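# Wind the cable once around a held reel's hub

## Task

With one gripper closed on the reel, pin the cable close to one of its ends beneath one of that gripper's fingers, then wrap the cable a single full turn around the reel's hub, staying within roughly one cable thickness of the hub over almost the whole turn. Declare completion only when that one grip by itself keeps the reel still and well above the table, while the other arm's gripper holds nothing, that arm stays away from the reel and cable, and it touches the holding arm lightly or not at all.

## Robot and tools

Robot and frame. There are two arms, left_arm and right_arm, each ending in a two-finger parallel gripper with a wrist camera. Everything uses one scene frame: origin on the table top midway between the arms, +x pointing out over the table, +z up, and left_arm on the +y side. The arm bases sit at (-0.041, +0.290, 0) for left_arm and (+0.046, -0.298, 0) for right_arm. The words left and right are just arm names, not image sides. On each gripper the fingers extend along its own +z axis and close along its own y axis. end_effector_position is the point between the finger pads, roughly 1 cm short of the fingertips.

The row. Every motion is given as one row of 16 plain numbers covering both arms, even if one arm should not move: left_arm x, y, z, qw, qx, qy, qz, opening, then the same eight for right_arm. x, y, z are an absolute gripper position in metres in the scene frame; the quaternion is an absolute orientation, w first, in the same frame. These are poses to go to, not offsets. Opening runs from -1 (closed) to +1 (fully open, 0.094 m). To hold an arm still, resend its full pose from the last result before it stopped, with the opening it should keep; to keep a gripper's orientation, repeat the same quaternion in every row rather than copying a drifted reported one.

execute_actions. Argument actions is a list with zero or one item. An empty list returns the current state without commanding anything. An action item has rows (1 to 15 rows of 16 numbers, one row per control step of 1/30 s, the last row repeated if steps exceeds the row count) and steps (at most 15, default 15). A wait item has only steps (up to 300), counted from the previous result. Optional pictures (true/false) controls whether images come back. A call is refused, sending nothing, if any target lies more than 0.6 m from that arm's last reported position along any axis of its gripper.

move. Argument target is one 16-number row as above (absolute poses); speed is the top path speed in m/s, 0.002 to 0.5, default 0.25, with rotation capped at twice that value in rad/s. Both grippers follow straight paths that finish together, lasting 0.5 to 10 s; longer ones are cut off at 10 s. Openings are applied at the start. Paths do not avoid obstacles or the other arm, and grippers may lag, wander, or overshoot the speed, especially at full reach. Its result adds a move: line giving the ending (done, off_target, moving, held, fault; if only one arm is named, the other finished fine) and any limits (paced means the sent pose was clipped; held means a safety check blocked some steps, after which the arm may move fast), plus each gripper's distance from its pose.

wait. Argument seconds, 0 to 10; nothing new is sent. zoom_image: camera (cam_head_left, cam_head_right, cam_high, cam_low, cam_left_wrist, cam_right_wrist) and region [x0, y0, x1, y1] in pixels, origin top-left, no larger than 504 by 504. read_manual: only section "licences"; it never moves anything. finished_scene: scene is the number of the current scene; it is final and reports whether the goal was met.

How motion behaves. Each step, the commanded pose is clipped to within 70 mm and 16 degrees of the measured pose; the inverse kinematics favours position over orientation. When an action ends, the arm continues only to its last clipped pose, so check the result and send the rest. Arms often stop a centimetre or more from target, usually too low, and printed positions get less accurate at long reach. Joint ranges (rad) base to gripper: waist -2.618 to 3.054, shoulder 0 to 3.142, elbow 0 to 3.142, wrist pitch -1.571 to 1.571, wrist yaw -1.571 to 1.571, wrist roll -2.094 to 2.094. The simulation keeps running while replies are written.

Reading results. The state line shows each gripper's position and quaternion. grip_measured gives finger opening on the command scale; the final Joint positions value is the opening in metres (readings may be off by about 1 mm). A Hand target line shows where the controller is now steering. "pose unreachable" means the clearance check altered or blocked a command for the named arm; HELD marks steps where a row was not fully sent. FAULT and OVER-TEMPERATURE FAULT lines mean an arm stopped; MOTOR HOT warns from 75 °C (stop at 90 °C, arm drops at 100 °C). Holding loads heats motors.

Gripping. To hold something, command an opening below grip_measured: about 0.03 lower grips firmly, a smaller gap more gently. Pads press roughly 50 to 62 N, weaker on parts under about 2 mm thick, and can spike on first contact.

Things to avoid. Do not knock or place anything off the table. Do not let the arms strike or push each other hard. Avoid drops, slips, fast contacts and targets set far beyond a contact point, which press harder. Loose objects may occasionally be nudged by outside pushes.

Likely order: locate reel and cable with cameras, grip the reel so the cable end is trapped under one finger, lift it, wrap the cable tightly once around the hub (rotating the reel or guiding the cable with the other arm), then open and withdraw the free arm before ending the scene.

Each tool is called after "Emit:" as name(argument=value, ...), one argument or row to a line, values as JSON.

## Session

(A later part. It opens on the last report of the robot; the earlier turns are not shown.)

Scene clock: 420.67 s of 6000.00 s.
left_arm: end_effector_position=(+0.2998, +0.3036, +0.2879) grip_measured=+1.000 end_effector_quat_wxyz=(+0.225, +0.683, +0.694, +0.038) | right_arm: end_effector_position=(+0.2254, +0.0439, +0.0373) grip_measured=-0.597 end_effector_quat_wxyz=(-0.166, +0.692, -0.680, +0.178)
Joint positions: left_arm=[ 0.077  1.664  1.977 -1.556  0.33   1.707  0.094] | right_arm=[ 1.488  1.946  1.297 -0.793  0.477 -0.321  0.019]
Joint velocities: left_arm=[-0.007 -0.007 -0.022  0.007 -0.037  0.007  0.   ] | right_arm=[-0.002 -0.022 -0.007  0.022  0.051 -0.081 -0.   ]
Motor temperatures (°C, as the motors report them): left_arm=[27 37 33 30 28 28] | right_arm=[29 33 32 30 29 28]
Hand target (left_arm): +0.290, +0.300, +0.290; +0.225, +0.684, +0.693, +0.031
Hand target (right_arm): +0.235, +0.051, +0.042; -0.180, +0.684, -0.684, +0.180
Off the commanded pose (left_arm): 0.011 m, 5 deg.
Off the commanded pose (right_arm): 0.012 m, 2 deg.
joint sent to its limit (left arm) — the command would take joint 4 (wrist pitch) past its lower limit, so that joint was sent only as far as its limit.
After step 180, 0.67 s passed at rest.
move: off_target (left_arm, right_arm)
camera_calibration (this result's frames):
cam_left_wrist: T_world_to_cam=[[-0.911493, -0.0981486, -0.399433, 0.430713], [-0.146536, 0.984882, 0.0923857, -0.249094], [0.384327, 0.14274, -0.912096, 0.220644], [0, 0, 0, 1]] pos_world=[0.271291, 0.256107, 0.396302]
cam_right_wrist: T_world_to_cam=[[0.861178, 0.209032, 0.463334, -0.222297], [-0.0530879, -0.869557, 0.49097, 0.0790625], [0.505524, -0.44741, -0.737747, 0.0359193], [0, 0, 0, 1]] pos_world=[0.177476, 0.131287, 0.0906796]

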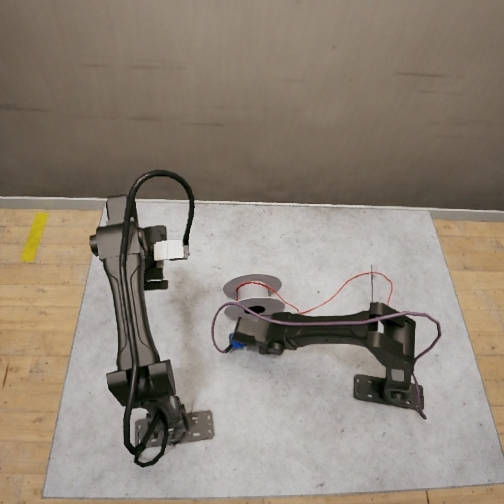

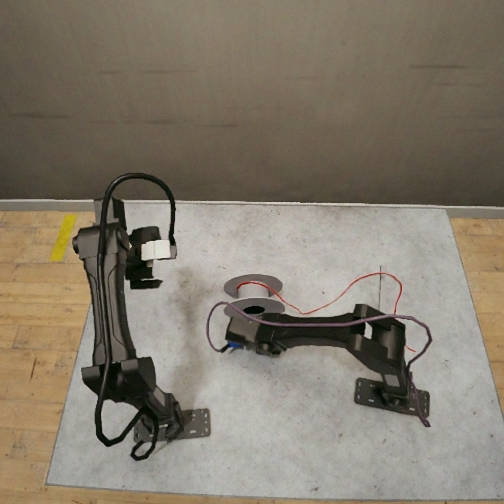

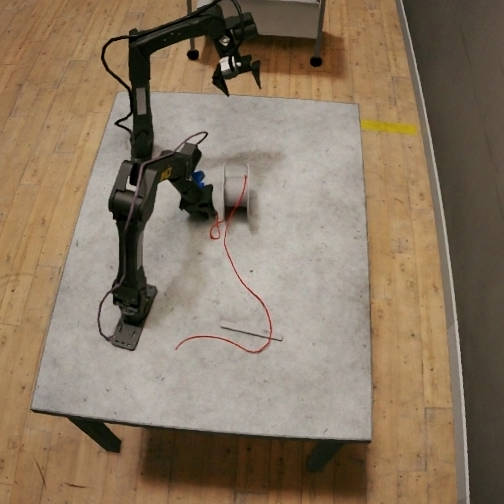

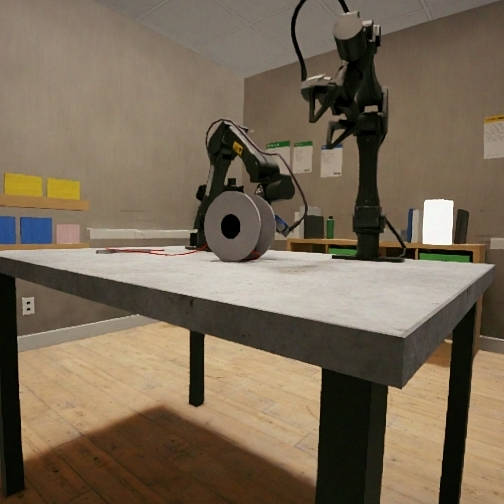

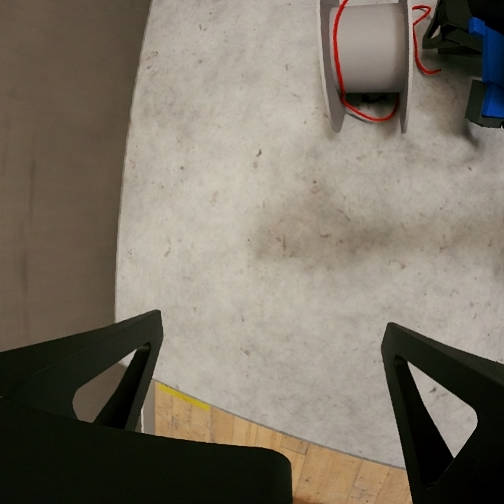

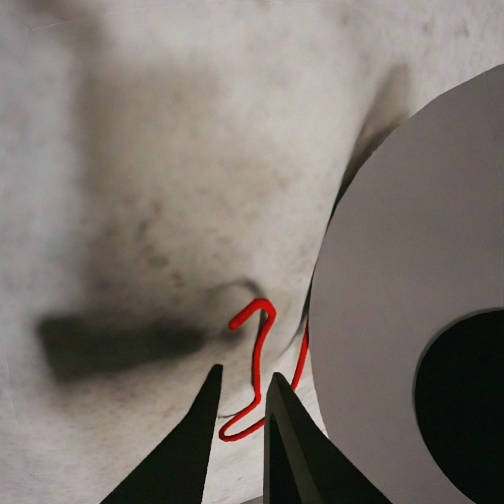

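Emit:
move(
  target=[0.29,0.3,0.29,0.2,0.69,0.69,0,1,0.246,0.052,0.015,0.18,-0.684,0.684,-0.18,-0.6],
  speed=0.05,
)

Emit:
move(
  target=[0.29,0.3,0.29,0.2,0.69,0.69,0,1,0.246,0.052,0.015,0.18,-0.684,0.684,-0.18,-1],
)

Emit:
move(
  target=[0.29,0.3,0.29,0.2,0.69,0.69,0,1,0.2,-0.05,0.05,0,-0.2,0.98,0,-1],
  speed=0.12,
)

Scene clock: 430.87 s of 6000.00 s.
left_arm: end_effector_position=(+0.2998, +0.3038, +0.2878) grip_measured=+1.000 end_effector_quat_wxyz=(+0.225, +0.683, +0.694, +0.039) | right_arm: end_effector_position=(+0.2418, +0.0569, +0.0246) grip_measured=-0.597 end_effector_quat_wxyz=(-0.186, +0.685, -0.683, +0.171)
Joint positions: left_arm=[ 0.077  1.664  1.977 -1.556  0.328  1.707  0.094] | right_arm=[ 1.458  1.991  1.297 -0.689  0.479 -0.351  0.019]
Joint velocities: left_arm=[ 0.002 -0.012 -0.007  0.051 -0.022  0.022  0.   ] | right_arm=[ 0.007 -0.022 -0.002  0.007 -0.037 -0.066  0.001]
Motor temperatures (°C, as the motors report them): left_arm=[27 37 33 30 28 28] | right_arm=[29 33 32 30 29 28]
Hand target (left_arm): +0.290, +0.300, +0.289; +0.225, +0.684, +0.693, +0.032
Hand target (right_arm): +0.246, +0.052, +0.016; -0.180, +0.684, -0.684, +0.181
Off the commanded pose (left_arm): 0.011 m, 5 deg.
Off the commanded pose (right_arm): 0.012 m, 1 deg.
joint sent to its limit (left arm) — the command would take joint 4 (wrist pitch) past its lower limit, so that joint was sent only as far as its limit.
After step 180, 2.90 s passed at rest.
move: off_target (left_arm, right_arm)
camera_calibration (this result's frames):
cam_left_wrist: T_world_to_cam=[[-0.911559, -0.0976654, -0.399402, 0.430546], [-0.146665, 0.984715, 0.0939443, -0.249703], [0.384122, 0.144214, -0.91195, 0.220112], [0, 0, 0, 1]] pos_world=[0.271295, 0.256192, 0.39615]
cam_right_wrist: T_world_to_cam=[[0.852927, 0.186316, 0.48765, -0.230496], [-0.0652995, -0.888725, 0.453767, 0.102416], [0.517931, -0.418873, -0.745851, 0.0196165], [0, 0, 0, 1]] pos_world=[0.193124, 0.142182, 0.0805593]

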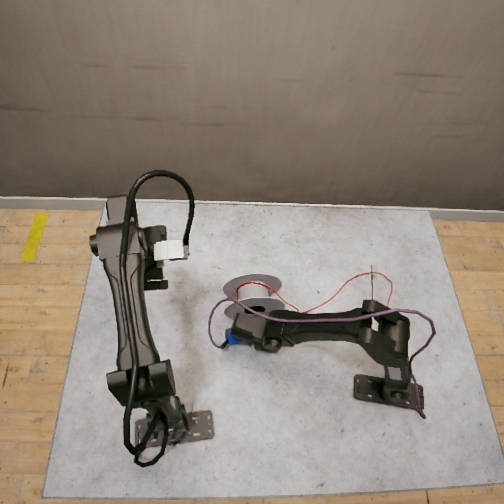

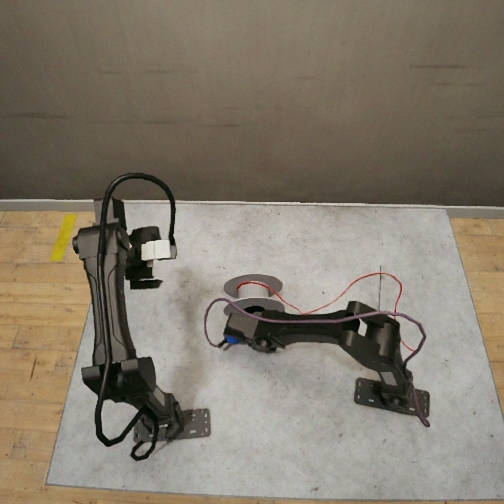

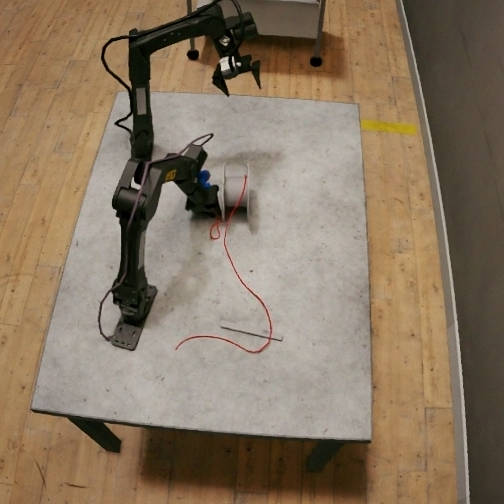

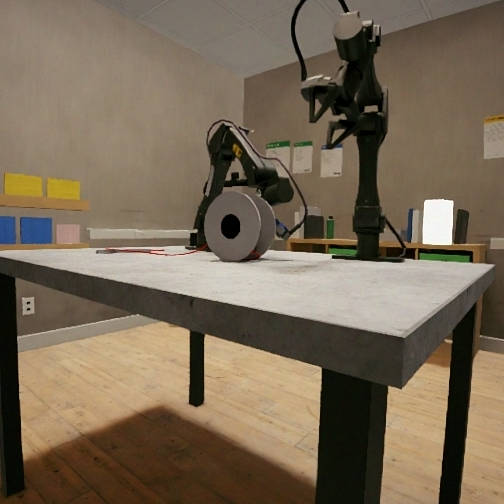

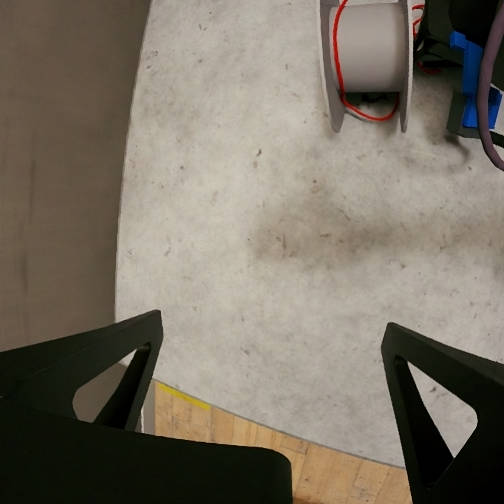

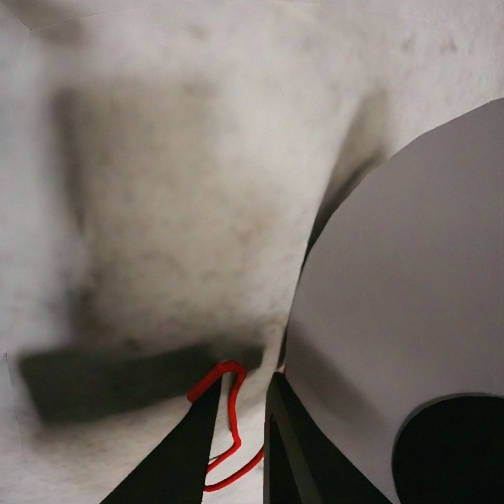

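Scene clock: 431.57 s of 6000.00 s.
left_arm: end_effector_position=(+0.2998, +0.3040, +0.2878) grip_measured=+1.000 end_effector_quat_wxyz=(+0.224, +0.683, +0.694, +0.039) | right_arm: end_effector_position=(+0.2420, +0.0576, +0.0247) grip_measured=-0.982 end_effector_quat_wxyz=(-0.188, +0.685, -0.683, +0.171)
Joint positions: left_arm=[ 0.077  1.664  1.977 -1.556  0.328  1.707  0.094] | right_arm=[ 1.458  1.991  1.297 -0.686  0.479 -0.352  0.001]
Joint velocities: left_arm=[-0.002  0.017 -0.022 -0.066  0.081  0.022  0.   ] | right_arm=[ 0.007 -0.002 -0.012  0.007 -0.037 -0.037  0.001]
Motor temperatures (°C, as the motors report them): left_arm=[27 37 33 30 28 28] | right_arm=[29 33 32 30 29 28]
Hand target (left_arm): +0.290, +0.300, +0.290; +0.225, +0.684, +0.693, +0.031
Hand target (right_arm): +0.246, +0.052, +0.015; -0.180, +0.684, -0.684, +0.180
Off the commanded pose (left_arm): 0.011 m, 5 deg.
Off the commanded pose (right_arm): 0.012 m, 1 deg.
joint sent to its limit (left arm) — the command would take joint 4 (wrist pitch) past its lower limit, so that joint was sent only as far as its limit.
move: off_target (left_arm, right_arm)
camera_calibration (this result's frames):
cam_left_wrist: T_world_to_cam=[[-0.911594, -0.0976074, -0.399335, 0.430504], [-0.146894, 0.984612, 0.094662, -0.249935], [0.383951, 0.144953, -0.911905, 0.219875], [0, 0, 0, 1]] pos_world=[0.27131, 0.256238, 0.396079]
cam_right_wrist: T_world_to_cam=[[0.852286, 0.186017, 0.488883, -0.230713], [-0.0648345, -0.889855, 0.451613, 0.102957], [0.519043, -0.4166, -0.746351, 0.0194951], [0, 0, 0, 1]] pos_world=[0.19319, 0.142655, 0.0808451]

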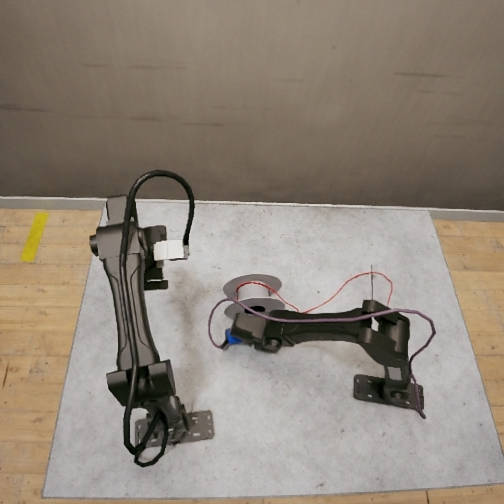

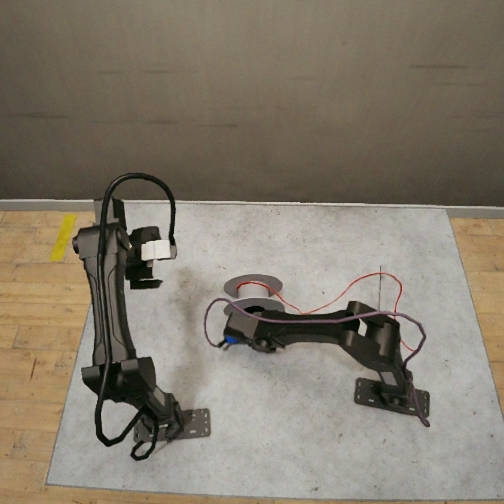

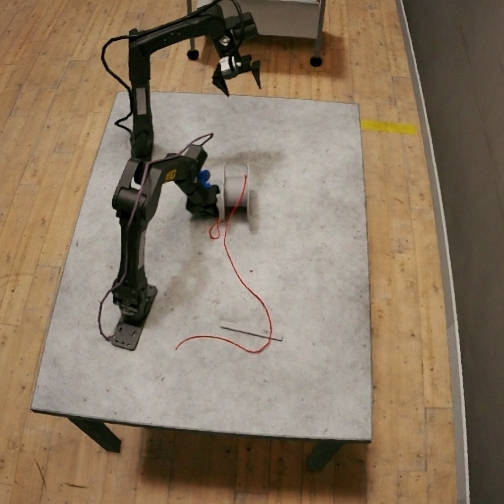

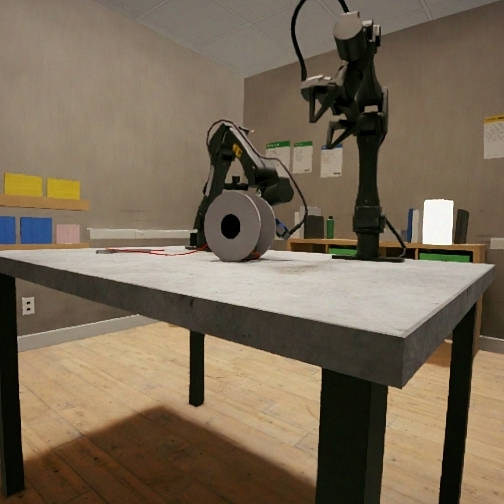

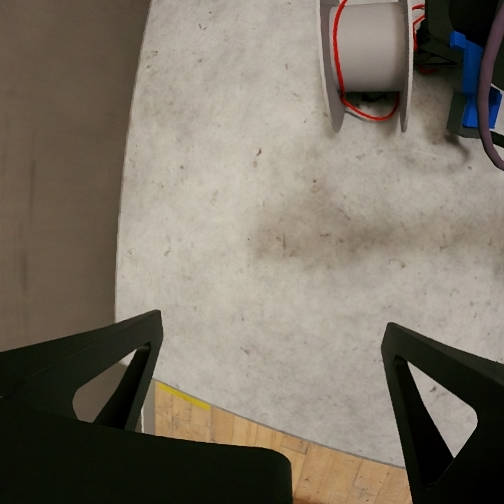

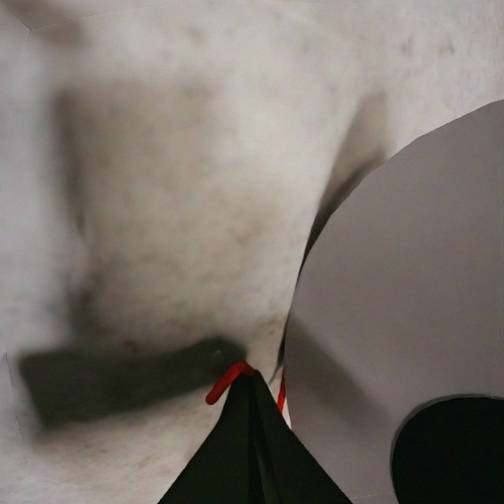

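Scene clock: 437.20 s of 6000.00 s.
left_arm: end_effector_position=(+0.2997, +0.3043, +0.2876) grip_measured=+1.000 end_effector_quat_wxyz=(+0.224, +0.683, +0.694, +0.040) | right_arm: end_effector_position=(+0.2028, -0.0413, +0.0467) grip_measured=-0.982 end_effector_quat_wxyz=(+0.010, -0.217, +0.976, +0.005)
Joint positions: left_arm=[ 0.077  1.664  1.977 -1.556  0.326  1.708  0.094] | right_arm=[ 1.214  1.716  1.133 -0.967  0.008  0.587  0.001]
Joint velocities: left_arm=[-0.007  0.012 -0.017 -0.022 -0.037  0.007  0.   ] | right_arm=[-0.007  0.007 -0.007 -0.022 -0.066 -0.007  0.001]
Motor temperatures (°C, as the motors report them): left_arm=[27 37 33 30 28 28] | right_arm=[29 34 31 30 29 28]
Hand target (left_arm): +0.290, +0.300, +0.289; +0.225, +0.684, +0.693, +0.031
Hand target (right_arm): +0.201, -0.050, +0.047; +0.003, -0.201, +0.979, +0.001
Off the commanded pose (left_arm): 0.011 m, 5 deg.
Off the commanded pose (right_arm): 0.010 m, 2 deg.
joint sent to its limit (left arm) — the command would take joint 4 (wrist pitch) past its lower limit, so that joint was sent only as far as its limit.
move: off_target (left_arm)
camera_calibration (this result's frames):
cam_left_wrist: T_world_to_cam=[[-0.911827, -0.0971265, -0.398921, 0.430179], [-0.1471, 0.984398, 0.0965566, -0.250657], [0.383319, 0.146724, -0.911887, 0.2194], [0, 0, 0, 1]] pos_world=[0.271277, 0.256337, 0.395878]
cam_right_wrist: T_world_to_cam=[[0.586598, -0.809874, 0.0027813, -0.154264], [-0.733021, -0.529466, 0.42702, 0.154067], [-0.34436, -0.252528, -0.904238, 0.204306], [0, 0, 0, 1]] pos_world=[0.273779, 0.00823203, 0.11938]

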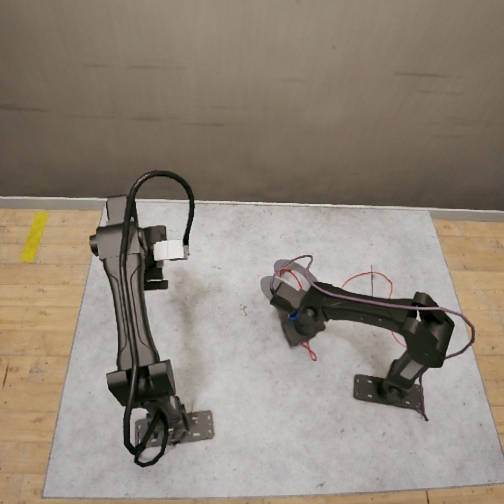

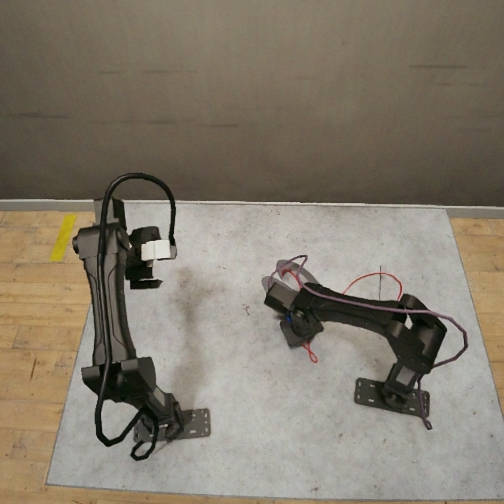

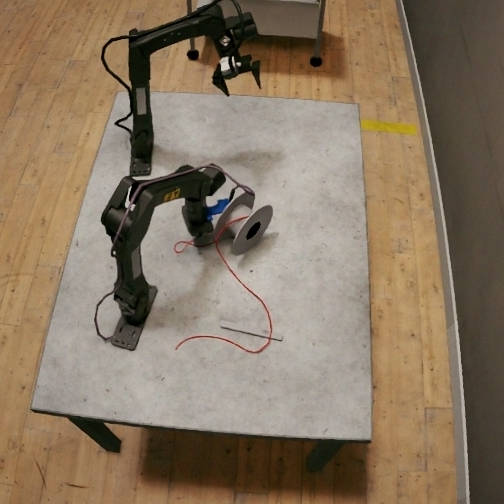

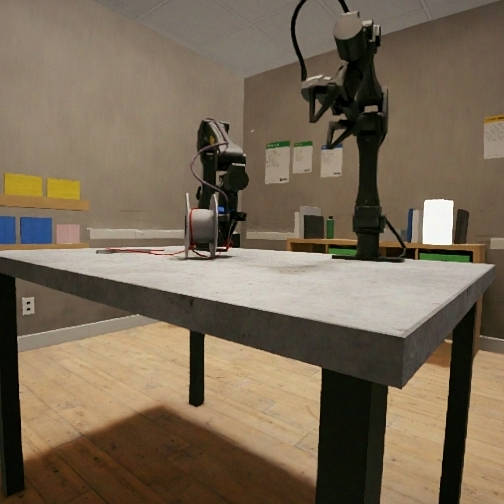

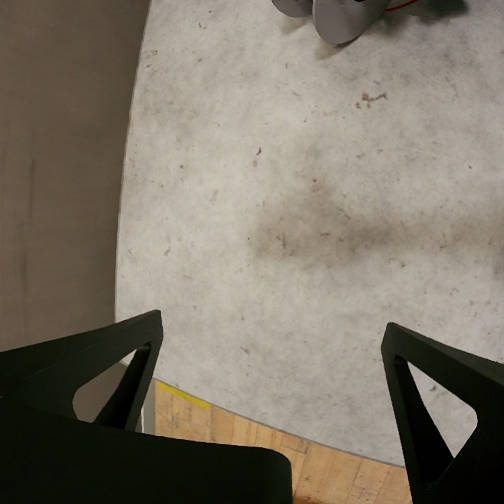

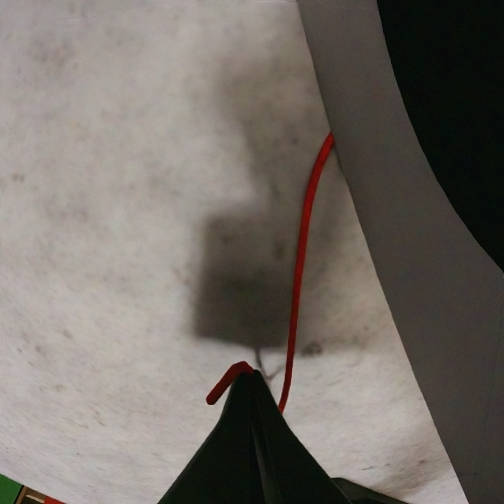

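Emit:
move(
  target=[0.3,0.3,0.29,0.225,0.683,0.694,0.04,1,0.15,-0.07,0.05,0,-0.3,0.954,0,-1],
  speed=0.1,
)

Emit:
move(
  target=[0.3,0.1,0.27,0.15,0.8,0.58,0,1,0.17,-0.19,0.05,0,0.3,0.954,0,-1],
  speed=0.15,
)

Scene clock: 442.03 s of 6000.00 s.
left_arm: end_effector_position=(+0.2996, +0.3051, +0.2874) grip_measured=+1.000 end_effector_quat_wxyz=(+0.222, +0.681, +0.697, +0.040) | right_arm: end_effector_position=(+0.1556, -0.0657, +0.0480) grip_measured=-0.982 end_effector_quat_wxyz=(+0.003, -0.292, +0.956, +0.001)
Joint positions: left_arm=[ 0.077  1.664  1.977 -1.556  0.321  1.701  0.094] | right_arm=[ 1.319  1.566  0.977 -0.977  0.004  0.538  0.001]
Joint velocities: left_arm=[ 0.002 -0.002 -0.002 -0.007 -0.037 -0.037  0.   ] | right_arm=[ 0.012  0.007 -0.007 -0.007 -0.051  0.022 -0.001]
Motor temperatures (°C, as the motors report them): left_arm=[27 37 33 30 28 28] | right_arm=[29 34 31 30 29 28]
Hand target (left_arm): +0.300, +0.300, +0.290; +0.225, +0.683, +0.694, +0.040
Hand target (right_arm): +0.150, -0.070, +0.049; -0.001, -0.300, +0.954, +0.001
Off the commanded pose (left_arm): 0.006 m, 1 deg.
Off the commanded pose (right_arm): 0.007 m, 1 deg.
move: done
camera_calibration (this result's frames):
cam_left_wrist: T_world_to_cam=[[-0.912109, -0.103004, -0.396797, 0.431345], [-0.154146, 0.983062, 0.0991403, -0.249693], [0.379864, 0.151591, -0.912537, 0.218803], [0, 0, 0, 1]] pos_world=[0.271829, 0.256726, 0.395577]
cam_right_wrist: T_world_to_cam=[[0.704846, -0.709337, 0.00584279, -0.158245], [-0.638469, -0.630794, 0.440972, 0.0839917], [-0.309112, -0.314548, -0.897502, 0.173176], [0, 0, 0, 1]] pos_world=[0.218695, -0.00479506, 0.119312]

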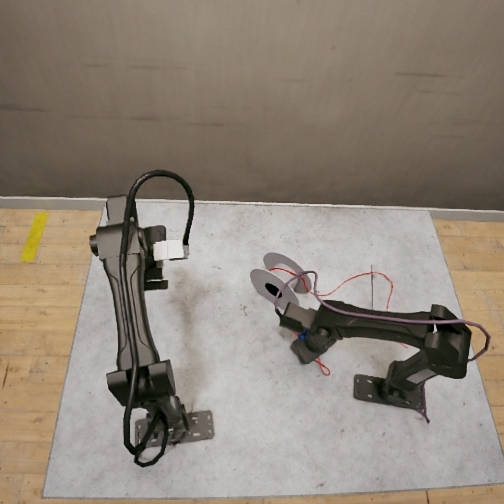

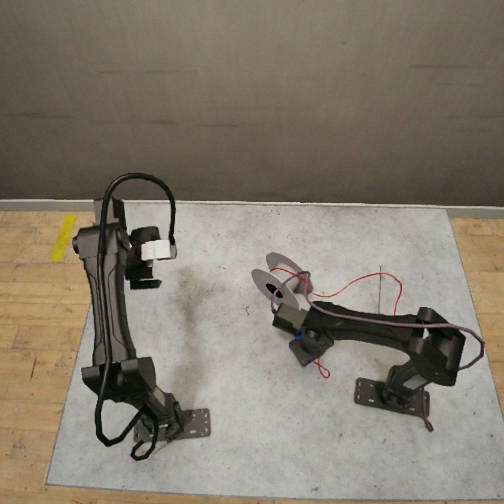

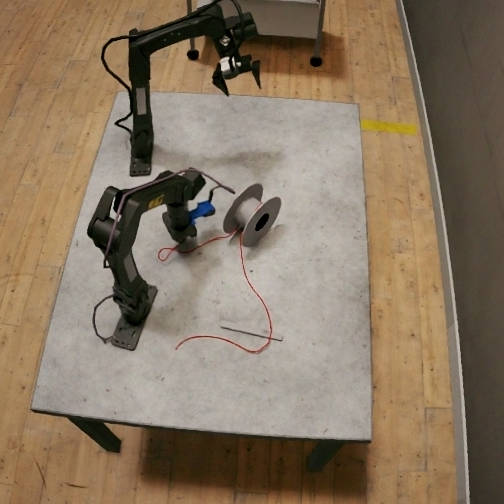

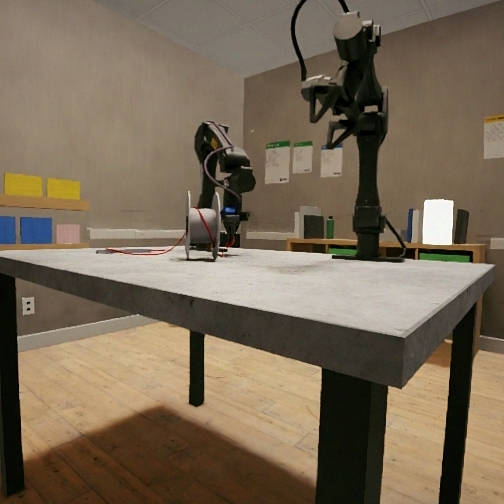

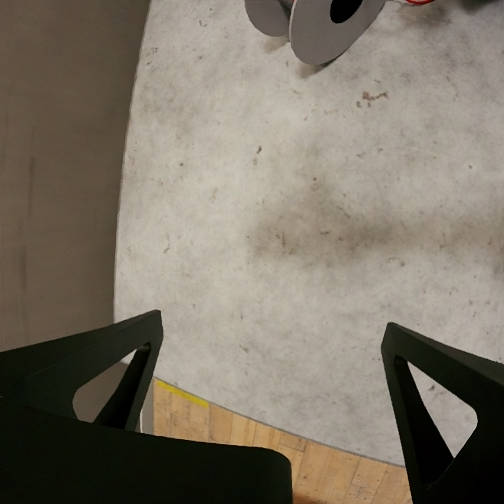

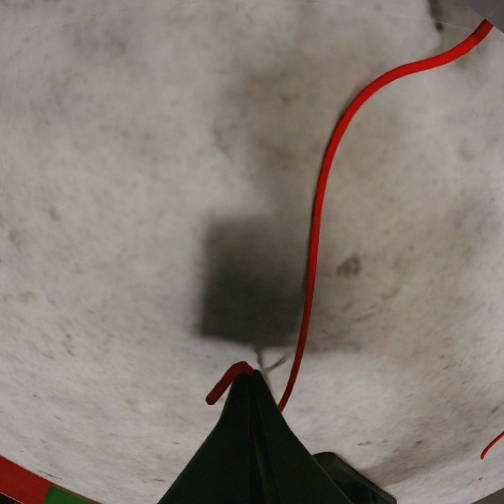

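Scene clock: 446.40 s of 6000.00 s.
left_arm: end_effector_position=(+0.2953, +0.1022, +0.2648) grip_measured=+1.000 end_effector_quat_wxyz=(+0.166, +0.797, +0.580, +0.008) | right_arm: end_effector_position=(+0.1752, -0.1836, +0.0493) grip_measured=-0.982 end_effector_quat_wxyz=(+0.005, +0.290, +0.957, +0.004)
Joint positions: left_arm=[-0.577  1.851  2.143 -1.559  0.141  1.415  0.094] | right_arm=[ 0.914  1.21   0.697 -1.047  0.004  1.314  0.001]
Joint velocities: left_arm=[-0.007  0.007 -0.007 -0.037 -0.022  0.007  0.   ] | right_arm=[-0.007 -0.007 -0.012 -0.007  0.051 -0.066 -0.001]
Motor temperatures (°C, as the motors report them): left_arm=[27 36 33 30 28 28] | right_arm=[29 33 31 30 29 28]
Hand target (left_arm): +0.295, +0.099, +0.269; +0.168, +0.797, +0.580, +0.008
Hand target (right_arm): +0.171, -0.191, +0.048; +0.005, +0.300, +0.954, -0.003
Off the commanded pose (left_arm): 0.007 m, 2 deg.
Off the commanded pose (right_arm): 0.008 m, 1 deg.
joint sent to its limit (left arm) — the command would take joint 4 (wrist pitch) past its lower limit, so that joint was sent only as far as its limit.
move: done
camera_calibration (this result's frames):
cam_left_wrist: T_world_to_cam=[[-0.918054, 0.238074, -0.317015, 0.343353], [0.184764, 0.964401, 0.189188, -0.170659], [0.35077, 0.115112, -0.92936, 0.247352], [0, 0, 0, 1]] pos_world=[0.259985, 0.0543668, 0.371014]
cam_right_wrist: T_world_to_cam=[[-0.389016, -0.921219, -0.00466509, -0.102489], [-0.828551, 0.347661, 0.438902, 0.234575], [-0.402704, 0.174605, -0.898523, 0.249572], [0, 0, 0, 1]] pos_world=[0.254991, -0.219544, 0.120813]

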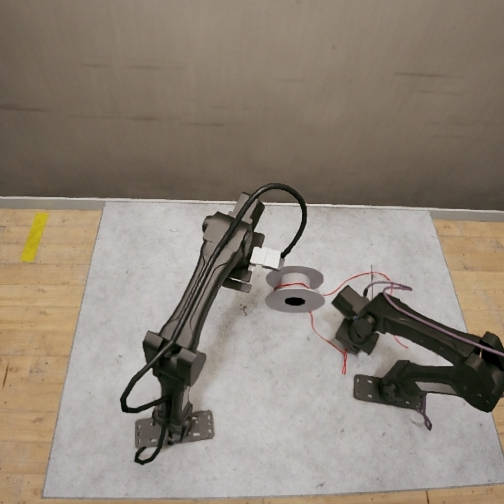

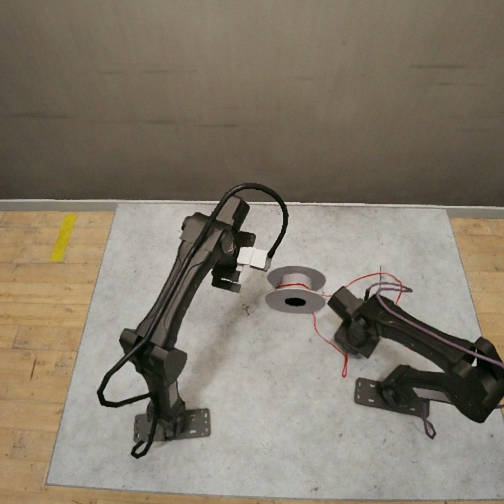

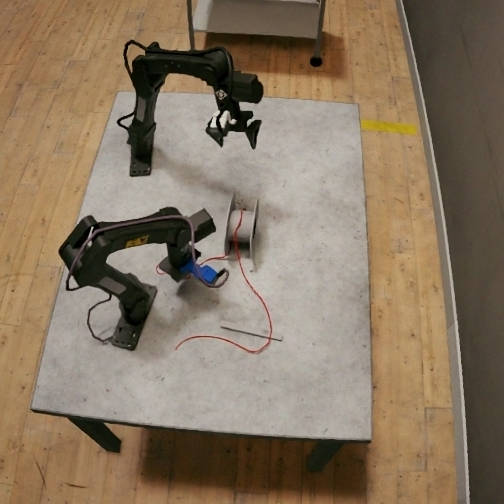

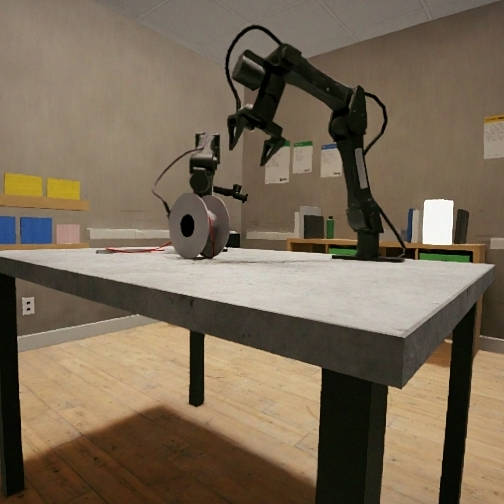

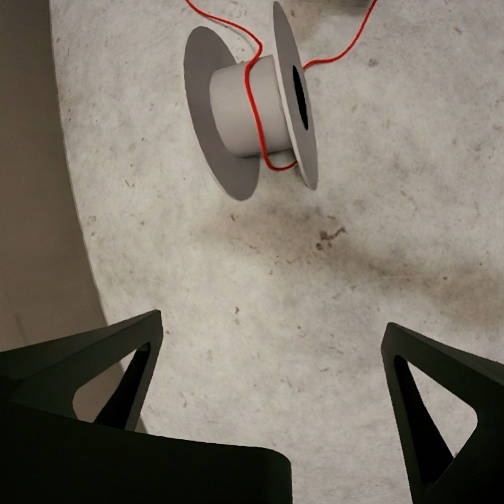

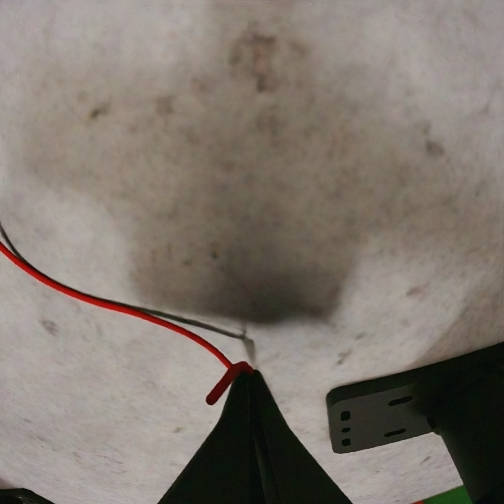

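Emit:
move(
  target=[0.31,-0.01,0.23,0.1,0.7,0.7,0,1,0.17,-0.19,0.04,0,0.3,0.954,0,-0.4],
  speed=0.15,
)

Emit:
move(
  target=[0.315,-0.025,0.19,0.05,0.707,0.707,0,1,0.22,-0.36,0.15,0,0,1,0,-0.4],
)

Scene clock: 453.03 s of 6000.00 s.
left_arm: end_effector_position=(+0.3071, -0.0078, +0.2226) grip_measured=+1.000 end_effector_quat_wxyz=(+0.142, +0.701, +0.699, +0.003) | right_arm: end_effector_position=(+0.1711, -0.1872, +0.0424) grip_measured=-0.403 end_effector_quat_wxyz=(+0.001, +0.292, +0.957, -0.002)
Joint positions: left_arm=[-0.834  2.171  2.447 -1.564  0.017  0.869  0.094] | right_arm=[ 0.914  1.21   0.669 -1.032  0.004  1.317  0.028]
Joint velocities: left_arm=[ 0.002  0.002  0.002  0.037  0.037 -0.051  0.   ] | right_arm=[ 0.007  0.002 -0.017 -0.051  0.066 -0.007 -0.   ]
Motor temperatures (°C, as the motors report them): left_arm=[27 36 33 30 28 28] | right_arm=[29 33 31 30 29 28]
Hand target (left_arm): +0.307, -0.010, +0.228; +0.149, +0.699, +0.700, +0.004
Hand target (right_arm): +0.170, -0.190, +0.040; +0.000, +0.300, +0.954, -0.000
Off the commanded pose (left_arm): 0.008 m, 5 deg.
Off the commanded pose (right_arm): 0.004 m, 1 deg.
joint sent to its limit (left arm) — the command would take joint 4 (wrist pitch) past its lower limit, so that joint was sent only as far as its limit.
move: off_target (left_arm)
camera_calibration (this result's frames):
cam_left_wrist: T_world_to_cam=[[-0.968037, -0.0470872, -0.246349, 0.364372], [-0.0946736, 0.978157, 0.185058, 0.028039], [0.232254, 0.202465, -0.951349, 0.258632], [0, 0, 0, 1]] pos_world=[0.295311, -0.0626334, 0.330624]
cam_right_wrist: T_world_to_cam=[[-0.391457, -0.920165, 0.00755211, -0.107291], [-0.822963, 0.353754, 0.444512, 0.235355], [-0.411696, 0.167792, -0.895741, 0.242535], [0, 0, 0, 1]] pos_world=[0.251539, -0.222679, 0.113441]

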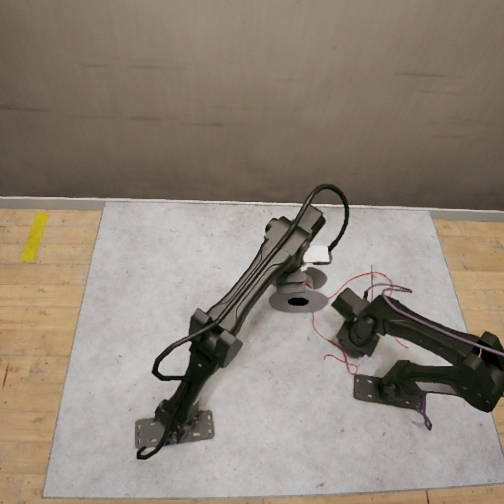

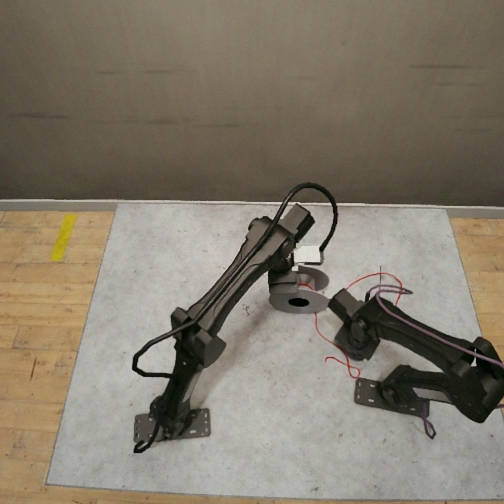

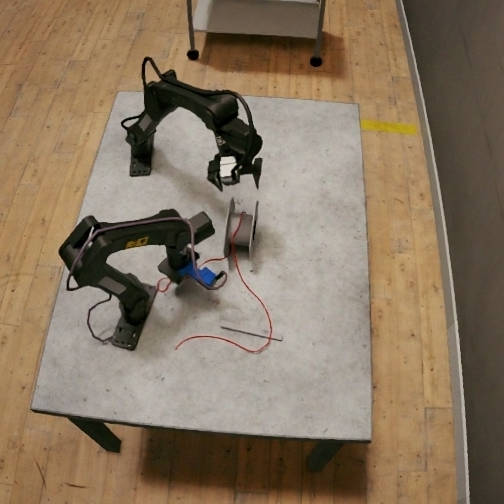

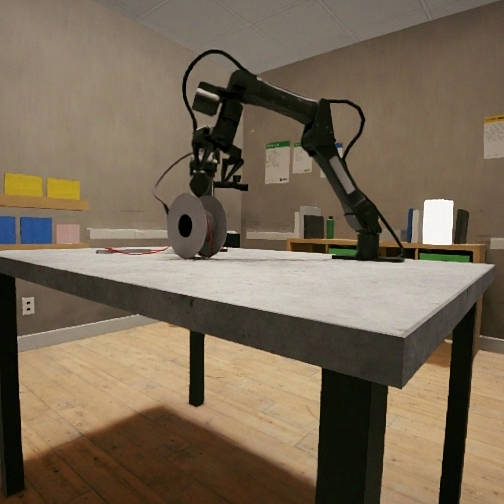

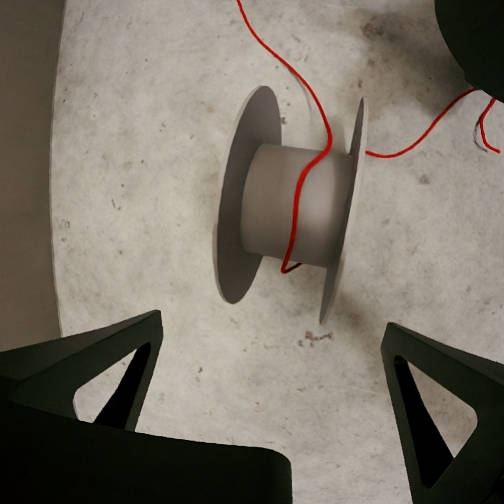

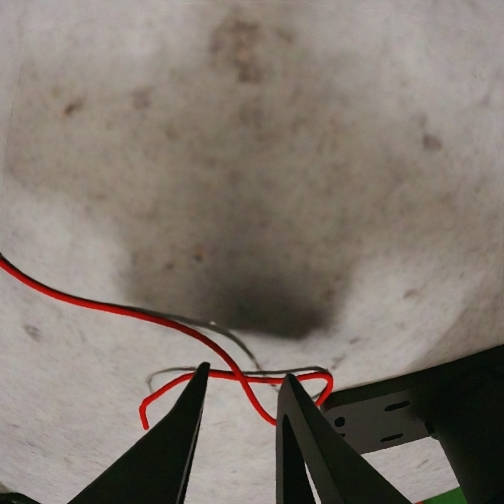

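Scene clock: 454.97 s of 6000.00 s.
left_arm: end_effector_position=(+0.3153, -0.0199, +0.1838) grip_measured=+1.000 end_effector_quat_wxyz=(+0.105, +0.702, +0.705, +0.004) | right_arm: end_effector_position=(+0.2156, -0.3639, +0.1468) grip_measured=-0.403 end_effector_quat_wxyz=(-0.001, -0.000, +1.000, -0.022)
Joint positions: left_arm=[-0.846  2.283  2.487 -1.565  0.007  0.85   0.094] | right_arm=[-0.146  1.215  1.09  -1.433  0.042 -0.336  0.028]
Joint velocities: left_arm=[ 0.002 -0.007  0.002 -0.037  0.037 -0.007  0.   ] | right_arm=[-0.012 -0.002 -0.002 -0.051 -0.022 -0.007  0.001]
Motor temperatures (°C, as the motors report them): left_arm=[27 37 33 30 28 28] | right_arm=[29 33 31 30 29 28]
Hand target (left_arm): +0.314, -0.025, +0.189; +0.112, +0.702, +0.703, +0.004
Hand target (right_arm): +0.218, -0.364, +0.150; +0.000, +0.000, +1.000, -0.014
Off the commanded pose (left_arm): 0.008 m, 6 deg.
Off the commanded pose (right_arm): 0.007 m, 3 deg.
joint sent to its limit (left arm) — the command would take joint 4 (wrist pitch) past its lower limit, so that joint was sent only as far as its limit.
move: off_target (left_arm, right_arm)
camera_calibration (this result's frames):
cam_left_wrist: T_world_to_cam=[[-0.979308, -0.043714, -0.197596, 0.356879], [-0.0917076, 0.966244, 0.240752, 0.0364364], [0.180402, 0.253891, -0.95026, 0.239498], [0, 0, 0, 1]] pos_world=[0.309631, -0.0804122, 0.289331]
cam_right_wrist: T_world_to_cam=[[0.188862, -0.980916, 0.0461951, -0.406118], [-0.878031, -0.147612, 0.455272, 0.116005], [-0.439765, -0.126544, -0.889153, 0.281938], [0, 0, 0, 1]] pos_world=[0.302542, -0.345566, 0.216633]

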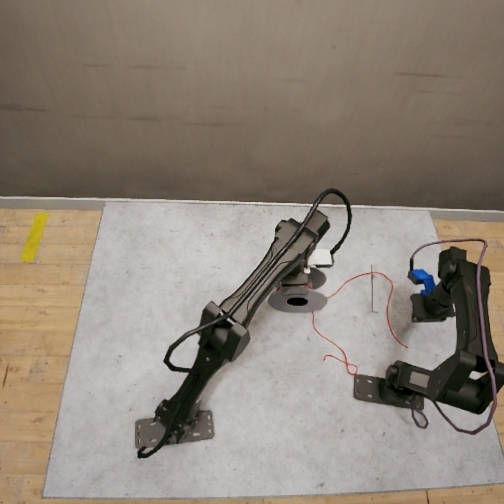

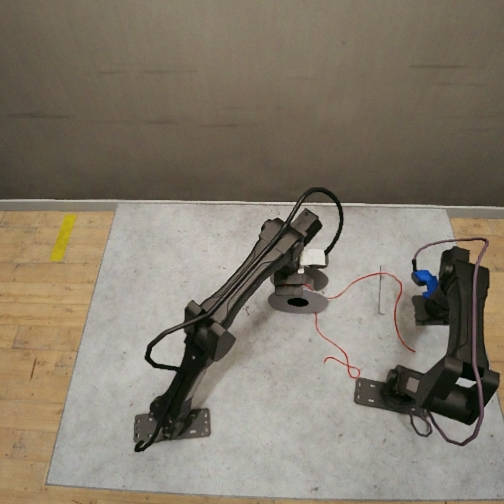

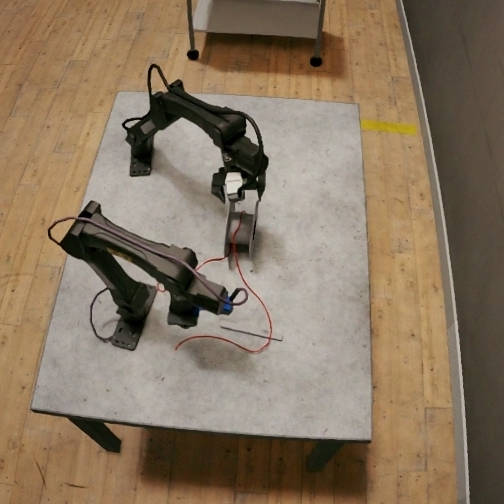

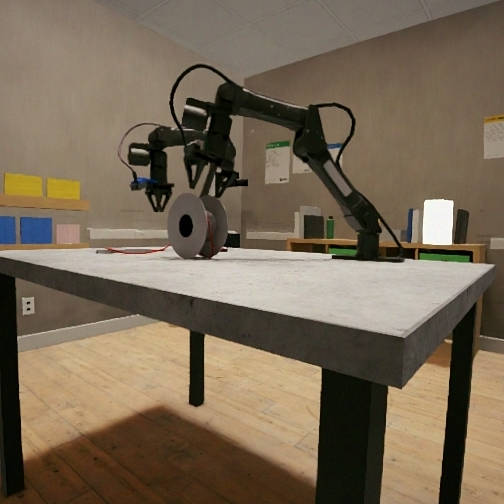

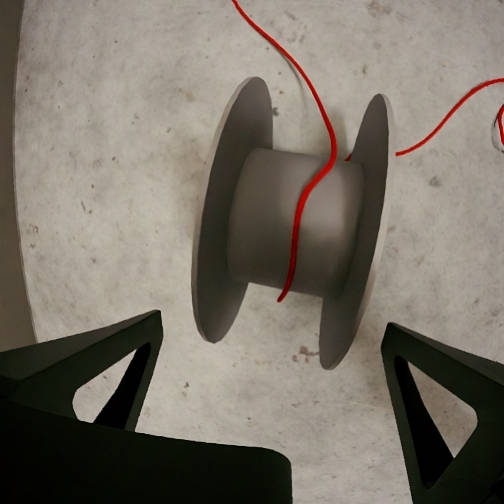

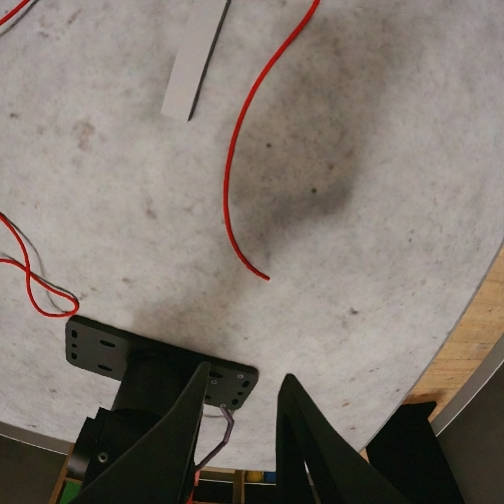

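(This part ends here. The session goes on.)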